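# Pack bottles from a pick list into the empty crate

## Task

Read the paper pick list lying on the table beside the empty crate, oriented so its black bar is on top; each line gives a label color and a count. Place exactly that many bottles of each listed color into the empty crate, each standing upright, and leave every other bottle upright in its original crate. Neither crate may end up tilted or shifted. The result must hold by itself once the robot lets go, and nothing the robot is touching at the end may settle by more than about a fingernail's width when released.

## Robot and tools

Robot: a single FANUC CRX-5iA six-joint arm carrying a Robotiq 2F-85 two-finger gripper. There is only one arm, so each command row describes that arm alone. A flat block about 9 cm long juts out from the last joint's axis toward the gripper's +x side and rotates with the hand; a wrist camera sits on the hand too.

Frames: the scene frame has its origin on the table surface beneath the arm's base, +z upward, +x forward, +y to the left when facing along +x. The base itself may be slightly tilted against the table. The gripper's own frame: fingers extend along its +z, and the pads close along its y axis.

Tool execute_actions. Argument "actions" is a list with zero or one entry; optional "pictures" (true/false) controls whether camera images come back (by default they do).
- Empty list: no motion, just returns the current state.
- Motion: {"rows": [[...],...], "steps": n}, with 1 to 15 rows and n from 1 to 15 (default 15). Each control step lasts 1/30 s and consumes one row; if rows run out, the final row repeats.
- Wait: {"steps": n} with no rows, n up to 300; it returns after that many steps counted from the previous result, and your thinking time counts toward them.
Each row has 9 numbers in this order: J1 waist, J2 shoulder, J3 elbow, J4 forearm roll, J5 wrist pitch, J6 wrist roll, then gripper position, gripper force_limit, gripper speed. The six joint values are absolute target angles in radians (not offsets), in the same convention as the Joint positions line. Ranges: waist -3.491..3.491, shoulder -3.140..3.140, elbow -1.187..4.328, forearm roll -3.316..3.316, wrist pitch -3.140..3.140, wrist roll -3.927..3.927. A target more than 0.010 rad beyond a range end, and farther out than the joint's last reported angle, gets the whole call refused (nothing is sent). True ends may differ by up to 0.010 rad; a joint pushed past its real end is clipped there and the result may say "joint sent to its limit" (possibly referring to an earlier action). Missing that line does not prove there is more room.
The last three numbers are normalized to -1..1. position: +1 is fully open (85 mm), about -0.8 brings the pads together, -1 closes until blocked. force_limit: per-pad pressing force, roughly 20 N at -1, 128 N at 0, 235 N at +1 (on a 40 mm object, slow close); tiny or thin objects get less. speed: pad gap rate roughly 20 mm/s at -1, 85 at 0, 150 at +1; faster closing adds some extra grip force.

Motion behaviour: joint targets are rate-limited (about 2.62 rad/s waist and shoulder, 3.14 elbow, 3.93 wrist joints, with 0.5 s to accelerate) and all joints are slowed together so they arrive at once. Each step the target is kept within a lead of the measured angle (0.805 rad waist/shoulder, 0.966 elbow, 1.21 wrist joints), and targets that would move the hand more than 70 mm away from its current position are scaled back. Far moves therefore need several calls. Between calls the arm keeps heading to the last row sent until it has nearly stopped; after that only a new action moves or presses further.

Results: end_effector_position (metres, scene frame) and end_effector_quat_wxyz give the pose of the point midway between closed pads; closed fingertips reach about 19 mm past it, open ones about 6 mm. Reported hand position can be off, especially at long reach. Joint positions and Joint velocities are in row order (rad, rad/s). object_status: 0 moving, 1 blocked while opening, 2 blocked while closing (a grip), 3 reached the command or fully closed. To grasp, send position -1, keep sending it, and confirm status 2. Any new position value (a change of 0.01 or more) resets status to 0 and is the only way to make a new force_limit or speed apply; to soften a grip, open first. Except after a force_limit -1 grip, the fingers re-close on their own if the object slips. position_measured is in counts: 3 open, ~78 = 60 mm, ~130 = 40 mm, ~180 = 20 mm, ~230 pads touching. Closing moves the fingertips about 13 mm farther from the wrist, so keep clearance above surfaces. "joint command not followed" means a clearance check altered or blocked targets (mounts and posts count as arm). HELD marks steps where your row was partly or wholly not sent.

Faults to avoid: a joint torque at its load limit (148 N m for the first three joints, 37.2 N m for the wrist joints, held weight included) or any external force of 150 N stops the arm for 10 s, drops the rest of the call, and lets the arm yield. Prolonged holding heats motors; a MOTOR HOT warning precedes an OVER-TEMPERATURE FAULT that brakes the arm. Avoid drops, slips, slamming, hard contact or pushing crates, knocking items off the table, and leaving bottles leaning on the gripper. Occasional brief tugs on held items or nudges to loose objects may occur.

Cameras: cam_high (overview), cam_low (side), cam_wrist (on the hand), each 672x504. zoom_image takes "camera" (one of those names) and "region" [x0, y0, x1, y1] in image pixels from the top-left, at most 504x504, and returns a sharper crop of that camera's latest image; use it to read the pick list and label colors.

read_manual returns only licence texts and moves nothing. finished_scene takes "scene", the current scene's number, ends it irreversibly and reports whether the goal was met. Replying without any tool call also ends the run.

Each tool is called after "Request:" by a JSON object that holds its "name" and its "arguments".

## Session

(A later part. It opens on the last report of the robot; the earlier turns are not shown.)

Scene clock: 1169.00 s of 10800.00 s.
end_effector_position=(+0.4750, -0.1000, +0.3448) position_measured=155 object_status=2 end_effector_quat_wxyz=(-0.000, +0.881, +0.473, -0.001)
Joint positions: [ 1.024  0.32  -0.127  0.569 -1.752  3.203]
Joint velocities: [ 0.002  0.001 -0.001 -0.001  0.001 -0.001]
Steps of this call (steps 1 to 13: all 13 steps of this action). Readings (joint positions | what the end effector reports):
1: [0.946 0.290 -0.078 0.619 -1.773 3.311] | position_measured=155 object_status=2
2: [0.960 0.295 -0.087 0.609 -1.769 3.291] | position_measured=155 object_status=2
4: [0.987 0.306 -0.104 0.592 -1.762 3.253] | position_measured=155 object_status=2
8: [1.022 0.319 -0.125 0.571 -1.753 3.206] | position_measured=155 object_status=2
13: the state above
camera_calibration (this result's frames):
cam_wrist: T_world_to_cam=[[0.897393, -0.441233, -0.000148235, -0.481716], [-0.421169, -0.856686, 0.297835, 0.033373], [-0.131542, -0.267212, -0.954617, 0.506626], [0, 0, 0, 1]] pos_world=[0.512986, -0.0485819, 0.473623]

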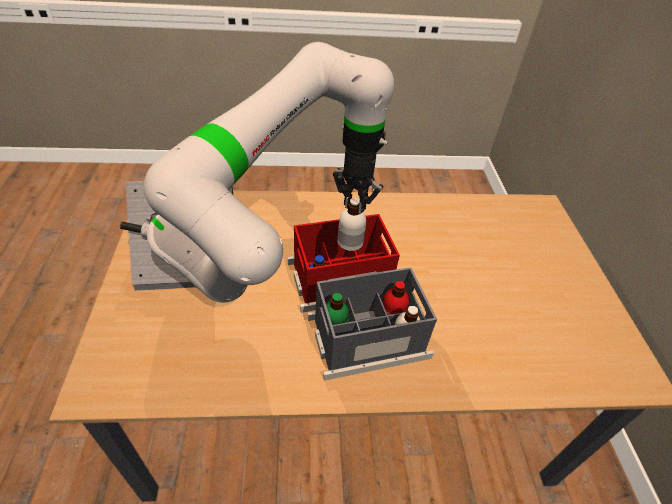

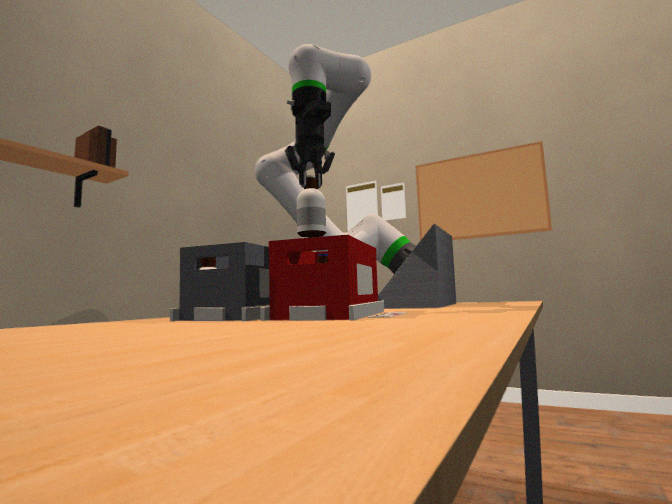

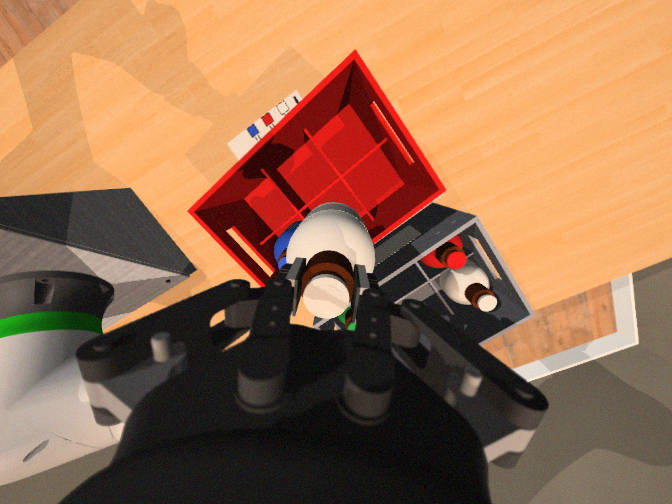

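Bottle hangs straight; inserting with a small centring correction, releasing, then moving above the red bottle.

Request:
{"name": "execute_actions", "arguments": {"actions": [{"rows": [[1.0227,0.3190,-0.1283,0.5701,-1.7513,3.2027,-1,0.5,-0.4],[1.0199,0.3176,-0.1330,0.5713,-1.7473,3.2023,-1,0.5,-0.4],[1.0159,0.3154,-0.1407,0.5730,-1.7405,3.2017,-1,0.5,-0.4],[1.0103,0.3127,-0.1514,0.5754,-1.7310,3.2008,-1,0.5,-0.4],[1.0034,0.3095,-0.1648,0.5783,-1.7191,3.1996,-1,0.5,-0.4],[0.9952,0.3061,-0.1806,0.5818,-1.7046,3.1982,-1,0.5,-0.4],[0.9864,0.3030,-0.1987,0.5857,-1.6878,3.1964,-1,0.5,-0.4],[0.9765,0.2999,-0.2185,0.5903,-1.6691,3.1944,-1,0.5,-0.4],[0.9654,0.2970,-0.2395,0.5958,-1.6487,3.1921,-1,0.5,-0.4],[0.9532,0.2945,-0.2615,0.6020,-1.6268,3.1895,-1,0.5,-0.4],[0.9403,0.2924,-0.2840,0.6089,-1.6039,3.1866,-1,0.5,-0.4],[0.9265,0.2908,-0.3066,0.6166,-1.5801,3.1835,-1,0.5,-0.4],[0.9122,0.2900,-0.3290,0.6250,-1.5560,3.1802,-1,0.5,-0.4],[0.8976,0.2898,-0.3508,0.6339,-1.5318,3.1767,-1,0.5,-0.4],[0.8828,0.2902,-0.3717,0.6433,-1.5078,3.1731,-1,0.5,-0.4]], "steps": 15}], "pictures": false}}

Request:
{"name": "execute_actions", "arguments": {"actions": [{"rows": [[0.8683,0.2912,-0.3914,0.6527,-1.4845,3.1695,-1,0.5,-0.4],[0.8539,0.2928,-0.4097,0.6623,-1.4622,3.1659,-1,0.5,-0.4],[0.8403,0.2947,-0.4264,0.6717,-1.4411,3.1623,-1,0.5,-0.4],[0.8275,0.2969,-0.4414,0.6807,-1.4217,3.1590,-1,0.5,-0.4],[0.8158,0.2992,-0.4546,0.6891,-1.4043,3.1559,-1,0.5,-0.4],[0.8055,0.3016,-0.4658,0.6966,-1.3890,3.1531,-1,0.5,-0.4],[0.7968,0.3036,-0.4751,0.7030,-1.3762,3.1508,-1,0.5,-0.4],[0.7897,0.3054,-0.4824,0.7083,-1.3660,3.1488,-1,0.5,-0.4],[0.7846,0.3068,-0.4875,0.7121,-1.3586,3.1474,-1,0.5,-0.4],[0.7814,0.3077,-0.4907,0.7145,-1.3541,3.1466,-1,0.5,-0.4],[0.7804,0.3080,-0.4917,0.7153,-1.3526,3.1463,-1,0.5,-0.4]], "steps": 15}], "pictures": true}}

Request:
{"name": "execute_actions", "arguments": {"actions": [{"rows": [[0.7804,0.3080,-0.4917,0.7153,-1.3526,3.1463,0.1,0.5,-0.4]], "steps": 11}], "pictures": true}}

Request:
{"name": "execute_actions", "arguments": {"actions": [{"rows": [[0.7815,0.3078,-0.4904,0.7145,-1.3543,3.1466,0.1,0.5,-0.4],[0.7848,0.3072,-0.4867,0.7122,-1.3592,3.1475,0.1,0.5,-0.4],[0.7901,0.3061,-0.4807,0.7084,-1.3671,3.1488,0.1,0.5,-0.4],[0.7971,0.3049,-0.4726,0.7034,-1.3776,3.1507,0.1,0.5,-0.4],[0.8054,0.3033,-0.4631,0.6974,-1.3902,3.1529,0.1,0.5,-0.4],[0.8147,0.3015,-0.4524,0.6908,-1.4042,3.1554,0.1,0.5,-0.4],[0.8247,0.2996,-0.4411,0.6838,-1.4190,3.1580,0.1,0.5,-0.4],[0.8345,0.2977,-0.4298,0.6767,-1.4338,3.1605,0.1,0.5,-0.4],[0.8426,0.2966,-0.4172,0.6707,-1.4480,3.1647,0.1,0.5,-0.4],[0.8469,0.2970,-0.4021,0.6664,-1.4612,3.1720,0.1,0.5,-0.4],[0.8475,0.2991,-0.3847,0.6643,-1.4726,3.1822,0.1,0.5,-0.4],[0.8442,0.3025,-0.3660,0.6644,-1.4819,3.1949,0.1,0.5,-0.4],[0.8368,0.3078,-0.3464,0.6669,-1.4884,3.2101,0.1,0.5,-0.4],[0.8254,0.3144,-0.3265,0.6717,-1.4920,3.2273,0.1,0.5,-0.4],[0.8110,0.3221,-0.3053,0.6782,-1.4941,3.2464,0.1,0.5,-0.4]], "steps": 15}], "pictures": false}}

Request:
{"name": "execute_actions", "arguments": {"actions": [{"rows": [[0.7952,0.3304,-0.2820,0.6853,-1.4966,3.2673,0.1,0.5,-0.4],[0.7782,0.3393,-0.2571,0.6930,-1.4992,3.2897,0.1,0.5,-0.4],[0.7598,0.3480,-0.2309,0.7014,-1.5022,3.3130,0.1,0.5,-0.4],[0.7409,0.3569,-0.2041,0.7100,-1.5052,3.3368,0.1,0.5,-0.4],[0.7220,0.3658,-0.1774,0.7185,-1.5082,3.3605,0.1,0.5,-0.4],[0.7036,0.3745,-0.1512,0.7269,-1.5112,3.3838,0.1,0.5,-0.4],[0.6859,0.3829,-0.1261,0.7349,-1.5140,3.4062,0.1,0.5,-0.4],[0.6693,0.3907,-0.1026,0.7424,-1.5167,3.4271,0.1,0.5,-0.4],[0.6541,0.3979,-0.0811,0.7493,-1.5191,3.4462,0.1,0.5,-0.4],[0.6408,0.4042,-0.0622,0.7553,-1.5212,3.4631,0.1,0.5,-0.4],[0.6294,0.4096,-0.0461,0.7605,-1.5230,3.4774,0.1,0.5,-0.4],[0.6204,0.4138,-0.0333,0.7646,-1.5245,3.4888,0.1,0.5,-0.4],[0.6138,0.4170,-0.0239,0.7676,-1.5255,3.4971,0.1,0.5,-0.4],[0.6097,0.4189,-0.0182,0.7694,-1.5262,3.5022,0.1,0.5,-0.4],[0.6084,0.4195,-0.0163,0.7700,-1.5264,3.5039,0.1,0.5,-0.4]], "steps": 15}], "pictures": false}}

Request:
{"name": "execute_actions", "arguments": {"actions": [{"rows": [[0.6084,0.4195,-0.0163,0.7700,-1.5264,3.5039,0.1,0.5,-0.4]], "steps": 6}]}}

Request:
{"name": "zoom_image", "arguments": {"camera": "cam_wrist", "region": [246, 180, 414, 320]}}

Scene clock: 1232.93 s of 10800.00 s.
end_effector_position=(+0.4762, -0.1029, +0.2589) position_measured=155 object_status=2 end_effector_quat_wxyz=(+0.000, +0.882, +0.471, -0.001)
Joint positions: [ 0.923  0.292 -0.31   0.619 -1.575  3.183]
Joint velocities: [-0.399 -0.03  -0.627  0.23   0.668 -0.092]
Steps of this call (steps 1 to 15: the robot went on to your last target; steps 16 to 90: nothing new was sent; then 60.43 s passed at rest; steps 91 to 105: all 15 steps of this action). Readings (joint positions | what the end effector reports):
91: [1.024 0.320 -0.127 0.569 -1.752 3.203] | position_measured=155 object_status=2
92: [1.024 0.319 -0.128 0.569 -1.751 3.203] | position_measured=155 object_status=2
94: [1.019 0.317 -0.137 0.572 -1.744 3.202] | position_measured=155 object_status=2
98: [0.997 0.307 -0.178 0.581 -1.707 3.198] | position_measured=155 object_status=2
105: the state above

Scene clock: 1233.43 s of 10800.00 s.
end_effector_position=(+0.4757, -0.1031, +0.1548) position_measured=155 object_status=2 end_effector_quat_wxyz=(+0.000, +0.882, +0.471, -0.001)
Joint positions: [ 0.781  0.308 -0.492  0.715 -1.353  3.146]
Joint velocities: [-0.002  0.001 -0.004  0.     0.001 -0.001]
Steps of this call (steps 1 to 15: all 15 steps of this action). Readings (joint positions | what the end effector reports):
1: [0.909 0.291 -0.332 0.627 -1.552 3.179] | position_measured=155 object_status=2
2: [0.895 0.291 -0.353 0.636 -1.528 3.176] | position_measured=155 object_status=2
4: [0.866 0.291 -0.393 0.655 -1.481 3.169] | position_measured=155 object_status=2
8: [0.812 0.300 -0.458 0.692 -1.398 3.155] | position_measured=155 object_status=2
15: the state above
camera_calibration (this result's frames):
cam_wrist: T_world_to_cam=[[0.894892, -0.446283, 0.000060798, -0.483138], [-0.426042, -0.854264, 0.297862, 0.0901855], [-0.132879, -0.266581, -0.954609, 0.325304], [0, 0, 0, 1]] pos_world=[0.514005, -0.0518541, 0.283704]

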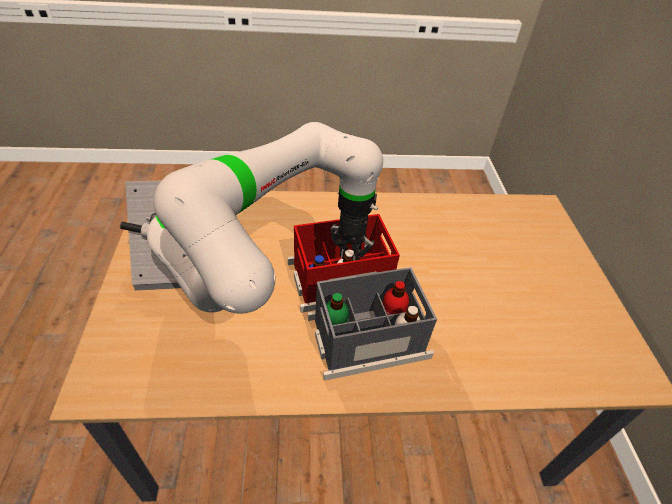

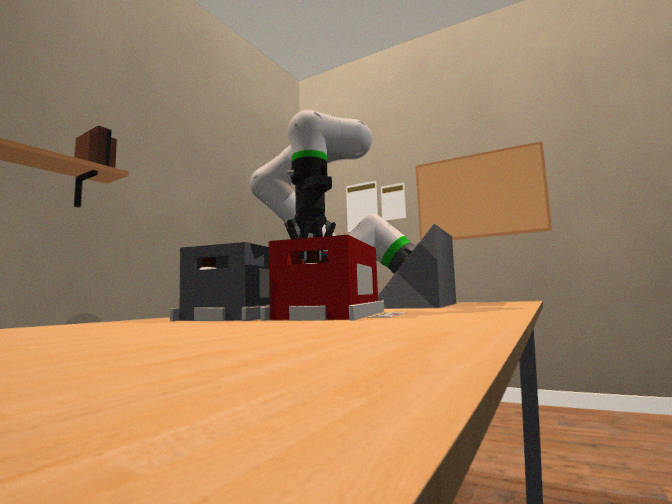

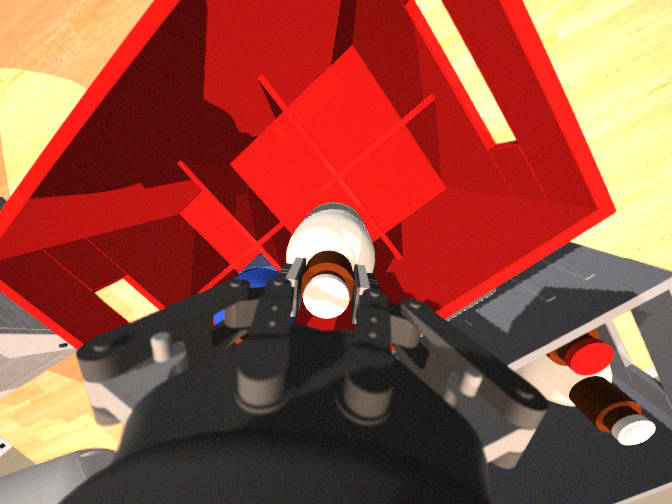

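Scene clock: 1233.80 s of 10800.00 s.
end_effector_position=(+0.4757, -0.1031, +0.1547) position_measured=118 object_status=0 end_effector_quat_wxyz=(+0.000, +0.882, +0.471, -0.001)
Joint positions: [ 0.78   0.308 -0.492  0.715 -1.353  3.146]
Joint velocities: [-0.001  0.    -0.    -0.     0.001 -0.   ]
Steps of this call (steps 1 to 11: all 11 steps of this action). Readings (joint positions | what the end effector reports):
1: [0.781 0.308 -0.492 0.715 -1.353 3.146] | position_measured=155 object_status=0
2: [0.781 0.308 -0.492 0.715 -1.353 3.146] | position_measured=155 object_status=0
4: [0.780 0.308 -0.492 0.715 -1.353 3.146] | position_measured=146 object_status=0
8: [0.780 0.308 -0.492 0.715 -1.353 3.146] | position_measured=127 object_status=0
11: the state above
camera_calibration (this result's frames):
cam_wrist: T_world_to_cam=[[0.894902, -0.446262, 0.0000307697, -0.48313], [-0.42599, -0.85423, 0.298035, 0.0901213], [-0.132975, -0.266725, -0.954555, 0.325198], [0, 0, 0, 1]] pos_world=[0.513988, -0.0518797, 0.283575]

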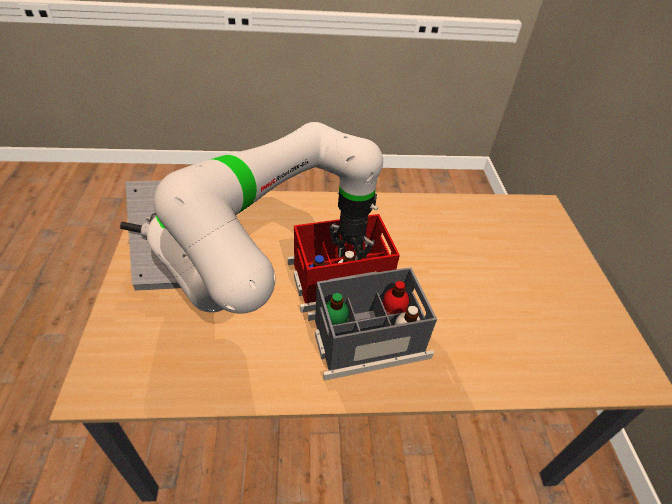

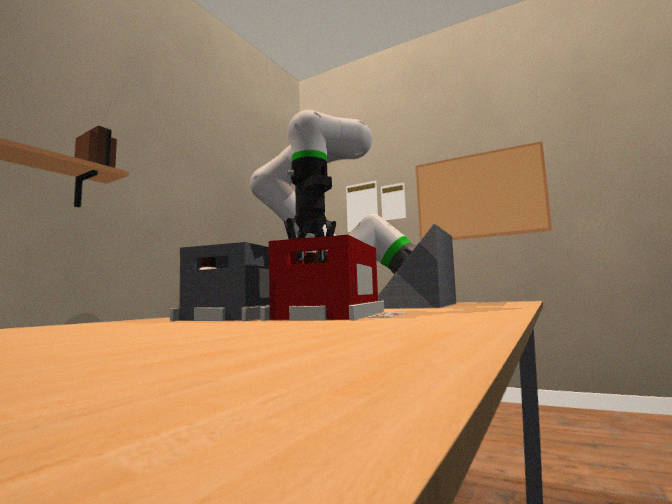

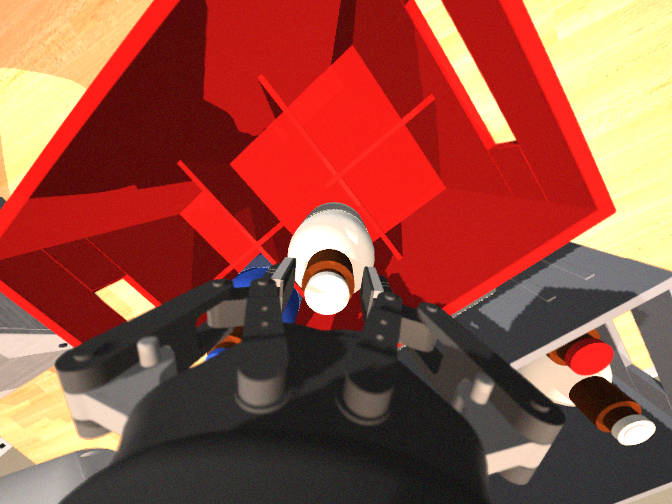

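Scene clock: 1234.30 s of 10800.00 s.
end_effector_position=(+0.4913, -0.1100, +0.2172) position_measured=117 object_status=3 end_effector_quat_wxyz=(-0.001, +0.881, +0.473, +0.002)
Joint positions: [ 0.842  0.305 -0.356  0.666 -1.482  3.204]
Joint velocities: [-0.14   0.154  0.525  0.032 -0.173  0.41 ]
Steps of this call (steps 1 to 15: all 15 steps of this action). Readings (joint positions | what the end effector reports):
1: [0.780 0.308 -0.492 0.715 -1.353 3.146] | position_measured=117 object_status=0
2: [0.781 0.308 -0.491 0.715 -1.354 3.146] | position_measured=117 object_status=0
4: [0.787 0.307 -0.484 0.710 -1.363 3.147] | position_measured=117 object_status=0
8: [0.815 0.302 -0.452 0.691 -1.404 3.155] | position_measured=117 object_status=0
15: the state above

Scene clock: 1234.80 s of 10800.00 s.
end_effector_position=(+0.6008, -0.2129, +0.2156) position_measured=117 object_status=3 end_effector_quat_wxyz=(-0.001, +0.881, +0.473, -0.000)
Joint positions: [ 0.62   0.414 -0.033  0.765 -1.524  3.489]
Joint velocities: [-0.26   0.123  0.366  0.117 -0.04   0.324]
Steps of this call (steps 1 to 15: all 15 steps of this action). Readings (joint positions | what the end effector reports):
1: [0.835 0.311 -0.338 0.669 -1.487 3.219] | position_measured=117 object_status=3
2: [0.823 0.318 -0.318 0.673 -1.491 3.236] | position_measured=117 object_status=3
4: [0.792 0.333 -0.276 0.687 -1.497 3.273] | position_measured=117 object_status=3
8: [0.724 0.365 -0.179 0.718 -1.508 3.359] | position_measured=117 object_status=3
15: the state above

Scene clock: 1235.00 s of 10800.00 s.
end_effector_position=(+0.6057, -0.2197, +0.2147) position_measured=117 object_status=3 end_effector_quat_wxyz=(-0.000, +0.881, +0.473, -0.001)
Joint positions: [ 0.609  0.419 -0.016  0.77  -1.526  3.504]
Joint velocities: [-0.002  0.     0.002  0.    -0.001  0.001]
Steps of this call (steps 1 to 6: all 6 steps of this action). Readings (joint positions | what the end effector reports):
1: [0.613 0.417 -0.023 0.768 -1.526 3.498] | position_measured=117 object_status=3
2: [0.609 0.419 -0.018 0.769 -1.526 3.502] | position_measured=117 object_status=3
4: [0.609 0.419 -0.017 0.770 -1.526 3.504] | position_measured=117 object_status=3
6: the state above
camera_calibration (this result's frames):
cam_wrist: T_world_to_cam=[[0.897512, -0.44099, -0.0000863185, -0.651941], [-0.420934, -0.856751, 0.297981, 0.0244021], [-0.131481, -0.267405, -0.954572, 0.367552], [0, 0, 0, 1]] pos_world=[0.643722, -0.168308, 0.343527]

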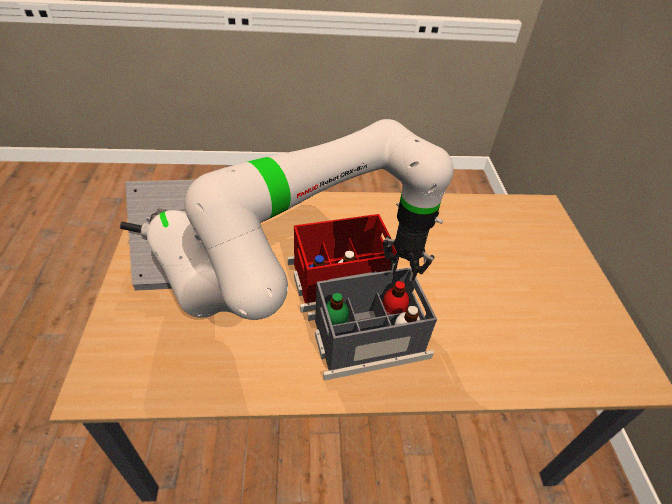

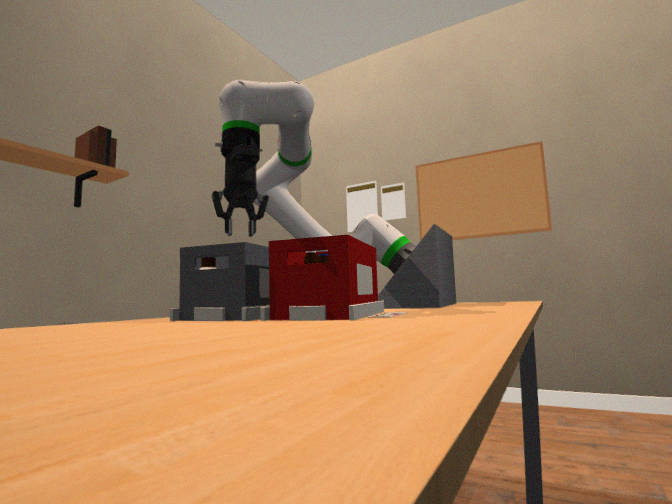

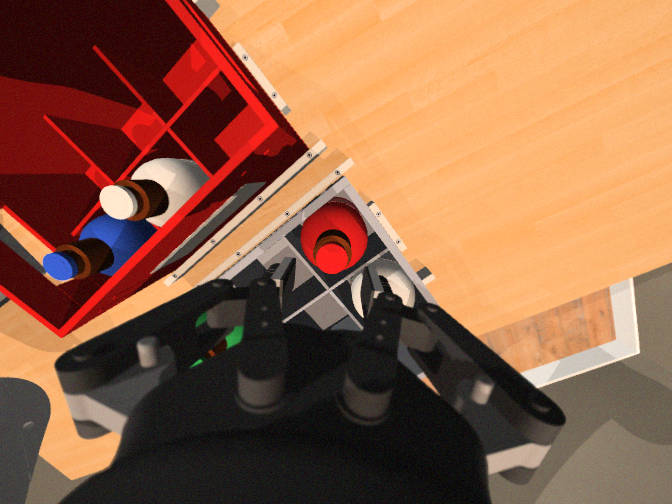

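Region (246, 180, 414, 320) of cam_wrist's 672x504 image, scaled by 3.000, with more detail than that image has.

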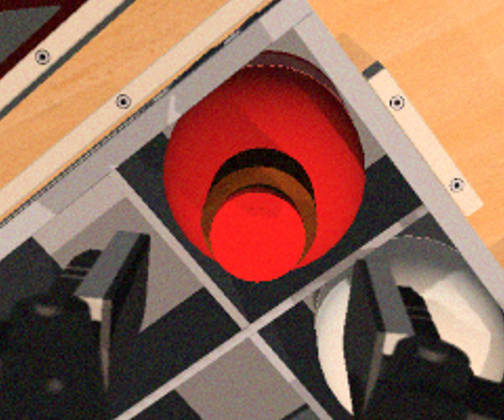

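Request:
{"name": "execute_actions", "arguments": {"actions": []}}

Scene clock: 1355.00 s of 10800.00 s.
end_effector_position=(+0.6057, -0.2198, +0.2146) position_measured=117 object_status=3 end_effector_quat_wxyz=(-0.000, +0.881, +0.473, -0.001)
Joint positions: [ 0.608  0.42  -0.016  0.77  -1.526  3.504]
Joint velocities: [ 0.001  0.    -0.    -0.     0.001 -0.   ]
Steps of this call (steps 1 to 15: the robot went on to your last target; steps 16 to 90: nothing new was sent; then 117.00 s passed at rest). Readings (joint positions | what the end effector reports):
1: [0.609 0.419 -0.016 0.770 -1.526 3.504] | position_measured=117 object_status=3
2: [0.609 0.419 -0.016 0.770 -1.526 3.504] | position_measured=117 object_status=3
4: [0.608 0.419 -0.016 0.770 -1.526 3.504] | position_measured=117 object_status=3
8: [0.608 0.419 -0.016 0.770 -1.526 3.504] | position_measured=117 object_status=3
90: the state above
The arm was judged still, so your last target was given up. Only a new action makes it travel on or press farther. Fingers that are still opening or closing keep moving.
camera_calibration (this result's frames):
cam_wrist: T_world_to_cam=[[0.897456, -0.441103, -0.000157862, -0.651967], [-0.421017, -0.856697, 0.298019, 0.0244049], [-0.131592, -0.267392, -0.95456, 0.367545], [0, 0, 0, 1]] pos_world=[0.643752, -0.168398, 0.343468]

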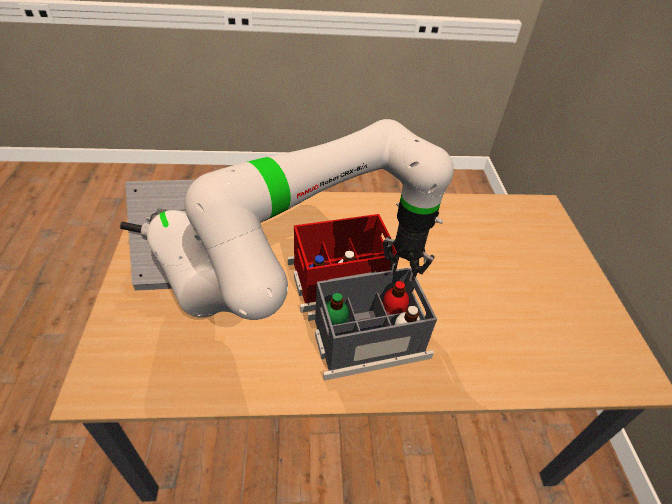

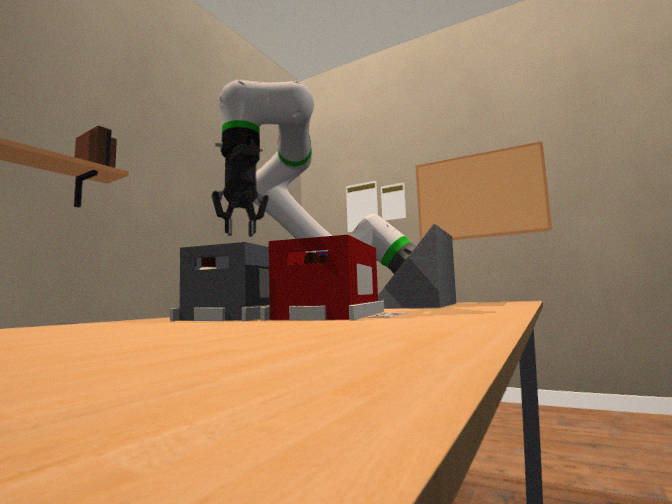

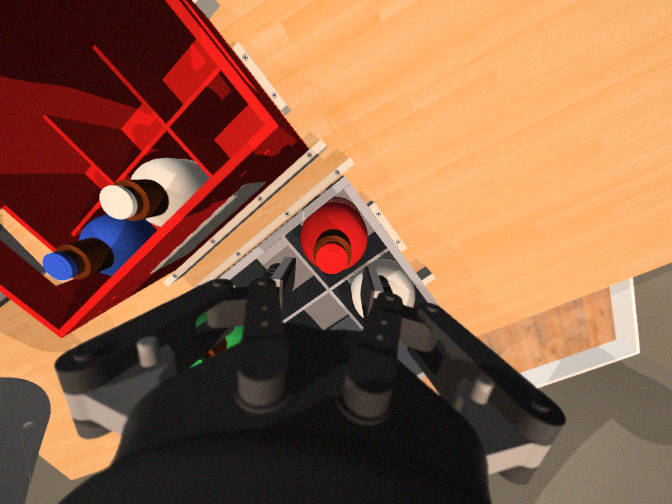

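Picking the red bottle and carrying it above the near-right cell.

Request:
{"name": "execute_actions", "arguments": {"actions": [{"rows": [[0.6072,0.4197,-0.0177,0.7706,-1.5245,3.5036,0.1,0.5,-0.4],[0.6035,0.4202,-0.0216,0.7724,-1.5191,3.5027,0.1,0.5,-0.4],[0.5976,0.4210,-0.0280,0.7754,-1.5104,3.5012,0.1,0.5,-0.4],[0.5899,0.4220,-0.0364,0.7792,-1.4989,3.4993,0.1,0.5,-0.4],[0.5808,0.4233,-0.0463,0.7837,-1.4853,3.4970,0.1,0.5,-0.4],[0.5708,0.4246,-0.0572,0.7887,-1.4703,3.4945,0.1,0.5,-0.4],[0.5604,0.4261,-0.0685,0.7939,-1.4550,3.4919,0.1,0.5,-0.4],[0.5504,0.4274,-0.0794,0.7989,-1.4400,3.4894,0.1,0.5,-0.4],[0.5413,0.4287,-0.0893,0.8034,-1.4264,3.4871,0.1,0.5,-0.4],[0.5336,0.4297,-0.0977,0.8072,-1.4149,3.4852,0.1,0.5,-0.4],[0.5277,0.4305,-0.1041,0.8102,-1.4062,3.4837,0.1,0.5,-0.4],[0.5240,0.4310,-0.1080,0.8120,-1.4008,3.4828,0.1,0.5,-0.4],[0.5228,0.4312,-0.1094,0.8126,-1.3989,3.4825,-1,0.5,-0.4]], "steps": 13}], "pictures": false}}

Request:
{"name": "execute_actions", "arguments": {"actions": [{"rows": [[0.5228,0.4312,-0.1094,0.8126,-1.3989,3.4825,-1,0.5,-0.4]], "steps": 14}], "pictures": false}}

Request:
{"name": "execute_actions", "arguments": {"actions": [{"rows": [[0.5239,0.4309,-0.1083,0.8120,-1.4005,3.4828,-1,0.5,-0.4],[0.5272,0.4300,-0.1052,0.8101,-1.4054,3.4838,-1,0.5,-0.4],[0.5325,0.4286,-0.0998,0.8072,-1.4134,3.4854,-1,0.5,-0.4],[0.5399,0.4268,-0.0924,0.8032,-1.4245,3.4876,-1,0.5,-0.4],[0.5491,0.4248,-0.0827,0.7983,-1.4384,3.4904,-1,0.5,-0.4],[0.5599,0.4227,-0.0708,0.7927,-1.4549,3.4937,-1,0.5,-0.4],[0.5721,0.4208,-0.0567,0.7866,-1.4739,3.4974,-1,0.5,-0.4],[0.5855,0.4193,-0.0405,0.7801,-1.4948,3.5016,-1,0.5,-0.4],[0.5997,0.4183,-0.0223,0.7736,-1.5175,3.5060,-1,0.5,-0.4],[0.6146,0.4180,-0.0022,0.7672,-1.5416,3.5107,-1,0.5,-0.4],[0.6299,0.4185,0.0196,0.7610,-1.5666,3.5156,-1,0.5,-0.4],[0.6452,0.4198,0.0427,0.7552,-1.5921,3.5205,-1,0.5,-0.4],[0.6603,0.4219,0.0668,0.7499,-1.6176,3.5254,-1,0.5,-0.4],[0.6750,0.4249,0.0914,0.7453,-1.6429,3.5302,-1,0.5,-0.4],[0.6889,0.4285,0.1161,0.7412,-1.6673,3.5348,-1,0.5,-0.4]], "steps": 15}], "pictures": false}}

Request:
{"name": "execute_actions", "arguments": {"actions": [{"rows": [[0.7020,0.4326,0.1403,0.7378,-1.6905,3.5392,-1,0.5,-0.4],[0.7140,0.4370,0.1634,0.7350,-1.7121,3.5432,-1,0.5,-0.4],[0.7257,0.4419,0.1841,0.7322,-1.7314,3.5454,-1,0.5,-0.4],[0.7381,0.4474,0.2011,0.7287,-1.7477,3.5440,-1,0.5,-0.4],[0.7508,0.4531,0.2137,0.7244,-1.7607,3.5391,-1,0.5,-0.4],[0.7639,0.4590,0.2216,0.7194,-1.7702,3.5310,-1,0.5,-0.4],[0.7768,0.4646,0.2248,0.7138,-1.7762,3.5197,-1,0.5,-0.4],[0.7895,0.4699,0.2229,0.7076,-1.7783,3.5057,-1,0.5,-0.4],[0.8017,0.4745,0.2161,0.7009,-1.7766,3.4893,-1,0.5,-0.4],[0.8138,0.4789,0.2065,0.6937,-1.7730,3.4711,-1,0.5,-0.4],[0.8266,0.4835,0.1963,0.6861,-1.7692,3.4520,-1,0.5,-0.4],[0.8397,0.4883,0.1859,0.6784,-1.7652,3.4323,-1,0.5,-0.4],[0.8528,0.4931,0.1756,0.6707,-1.7613,3.4127,-1,0.5,-0.4],[0.8656,0.4977,0.1654,0.6631,-1.7575,3.3936,-1,0.5,-0.4],[0.8777,0.5021,0.1558,0.6559,-1.7539,3.3754,-1,0.5,-0.4]], "steps": 15}], "pictures": false}}

Request:
{"name": "execute_actions", "arguments": {"actions": [{"rows": [[0.8890,0.5062,0.1470,0.6493,-1.7505,3.3587,-1,0.5,-0.4],[0.8990,0.5099,0.1390,0.6434,-1.7475,3.3437,-1,0.5,-0.4],[0.9075,0.5130,0.1323,0.6384,-1.7450,3.3309,-1,0.5,-0.4],[0.9144,0.5155,0.1268,0.6343,-1.7429,3.3207,-1,0.5,-0.4],[0.9194,0.5173,0.1228,0.6313,-1.7414,3.3131,-1,0.5,-0.4],[0.9225,0.5184,0.1204,0.6295,-1.7405,3.3085,-1,0.5,-0.4],[0.9235,0.5188,0.1196,0.6289,-1.7402,3.3070,-1,0.5,-0.4]], "steps": 12}]}}

Request:
{"name": "zoom_image", "arguments": {"camera": "cam_wrist", "region": [170, 90, 422, 320]}}

Scene clock: 1375.73 s of 10800.00 s.
end_effector_position=(+0.6070, -0.2206, +0.1542) position_measured=117 object_status=0 end_effector_quat_wxyz=(+0.000, +0.881, +0.473, -0.001)
Joint positions: [ 0.529  0.43  -0.103  0.81  -1.408  3.484]
Joint velocities: [-0.159  0.022 -0.17   0.077  0.232 -0.039]
Steps of this call (steps 1 to 90: nothing new was sent; then 17.30 s passed at rest; steps 91 to 103: all 13 steps of this action). Readings (joint positions | what the end effector reports):
91: [0.608 0.420 -0.016 0.770 -1.526 3.504] | position_measured=117 object_status=3
92: [0.607 0.420 -0.017 0.771 -1.525 3.504] | position_measured=117 object_status=3
94: [0.601 0.421 -0.024 0.774 -1.515 3.503] | position_measured=117 object_status=3
98: [0.571 0.425 -0.057 0.788 -1.471 3.495] | position_measured=117 object_status=3
103: the state above

Scene clock: 1376.20 s of 10800.00 s.
end_effector_position=(+0.6069, -0.2206, +0.1497) position_measured=154 object_status=0 end_effector_quat_wxyz=(+0.000, +0.881, +0.473, -0.001)
Joint positions: [ 0.523  0.431 -0.109  0.813 -1.399  3.482]
Joint velocities: [ 0.001 -0.     0.     0.     0.001  0.   ]
Steps of this call (steps 1 to 14: all 14 steps of this action). Readings (joint positions | what the end effector reports):
1: [0.525 0.431 -0.107 0.811 -1.402 3.483] | position_measured=118 object_status=0
2: [0.523 0.431 -0.109 0.812 -1.400 3.483] | position_measured=121 object_status=0
4: [0.523 0.431 -0.109 0.813 -1.399 3.483] | position_measured=129 object_status=0
8: [0.523 0.431 -0.109 0.813 -1.399 3.483] | position_measured=149 object_status=0
14: the state above

Scene clock: 1376.70 s of 10800.00 s.
end_effector_position=(+0.6064, -0.2233, +0.2504) position_measured=154 object_status=2 end_effector_quat_wxyz=(+0.000, +0.881, +0.473, -0.000)
Joint positions: [ 0.648  0.42   0.049  0.755 -1.598  3.522]
Joint velocities: [ 0.406  0.04   0.639 -0.143 -0.68   0.131]
Steps of this call (steps 1 to 15: all 15 steps of this action). Readings (joint positions | what the end effector reports):
1: [0.523 0.431 -0.109 0.813 -1.399 3.482] | position_measured=154 object_status=0
2: [0.523 0.431 -0.109 0.812 -1.400 3.482] | position_measured=154 object_status=2
4: [0.529 0.430 -0.103 0.809 -1.409 3.484] | position_measured=154 object_status=2
8: [0.559 0.423 -0.071 0.793 -1.454 3.494] | position_measured=154 object_status=2
15: the state above

Scene clock: 1377.20 s of 10800.00 s.
end_effector_position=(+0.5873, -0.1452, +0.3458) position_measured=154 object_status=2 end_effector_quat_wxyz=(-0.001, +0.880, +0.474, +0.001)
Joint positions: [ 0.847  0.491  0.181  0.674 -1.763  3.422]
Joint velocities: [ 0.38   0.134 -0.304 -0.217  0.118 -0.562]
Steps of this call (steps 1 to 15: all 15 steps of this action). Readings (joint positions | what the end effector reports):
1: [0.662 0.422 0.071 0.750 -1.621 3.526] | position_measured=154 object_status=2
2: [0.675 0.425 0.094 0.746 -1.644 3.530] | position_measured=154 object_status=2
4: [0.701 0.433 0.140 0.739 -1.689 3.538] | position_measured=154 object_status=2
8: [0.756 0.455 0.211 0.722 -1.759 3.536] | position_measured=154 object_status=2
15: the state above

Scene clock: 1377.60 s of 10800.00 s.
end_effector_position=(+0.5638, -0.0845, +0.3446) position_measured=154 object_status=2 end_effector_quat_wxyz=(-0.000, +0.881, +0.473, -0.001)
Joint positions: [ 0.923  0.519  0.12   0.629 -1.74   3.307]
Joint velocities: [ 0.002  0.    -0.001 -0.     0.001 -0.001]
Steps of this call (steps 1 to 12: all 12 steps of this action). Readings (joint positions | what the end effector reports):
1: [0.860 0.496 0.170 0.667 -1.759 3.403] | position_measured=154 object_status=2
2: [0.872 0.500 0.160 0.659 -1.756 3.384] | position_measured=154 object_status=2
4: [0.895 0.508 0.142 0.646 -1.749 3.350] | position_measured=154 object_status=2
8: [0.922 0.518 0.121 0.630 -1.741 3.310] | position_measured=154 object_status=2
12: the state above
camera_calibration (this result's frames):
cam_wrist: T_world_to_cam=[[0.897387, -0.441244, -0.000233363, -0.554535], [-0.421138, -0.856652, 0.297976, 0.084086], [-0.13168, -0.267302, -0.954573, 0.522313], [0, 0, 0, 1]] pos_world=[0.601822, -0.0330378, 0.473401]

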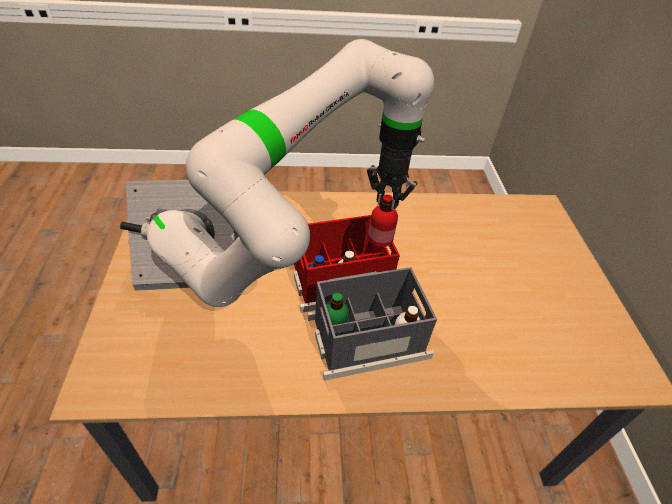

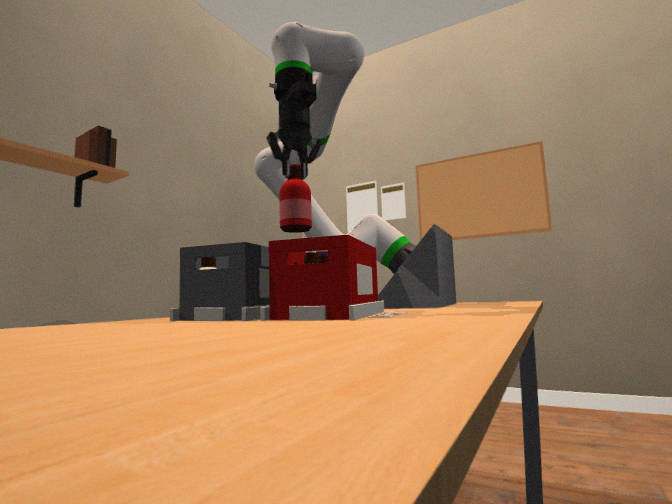

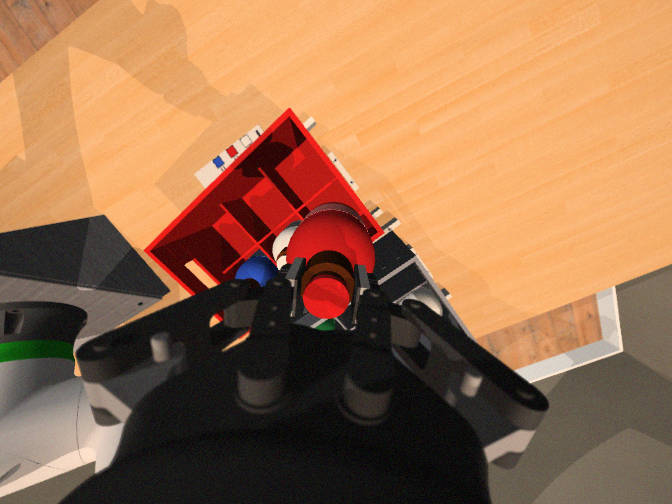

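Region (170, 90, 422, 320) of cam_wrist's 672x504 image, scaled by 2.000, with more detail than that image has; it fills the top 460 rows of this view, and the rest is white.

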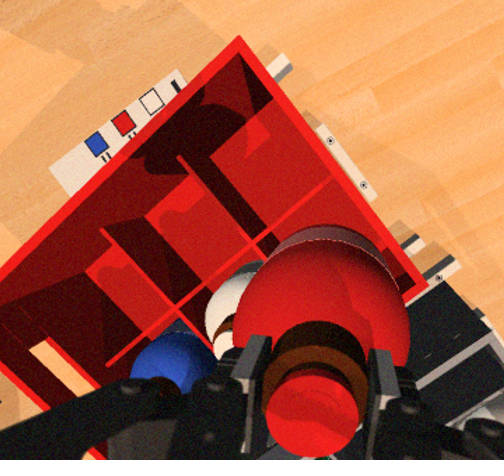

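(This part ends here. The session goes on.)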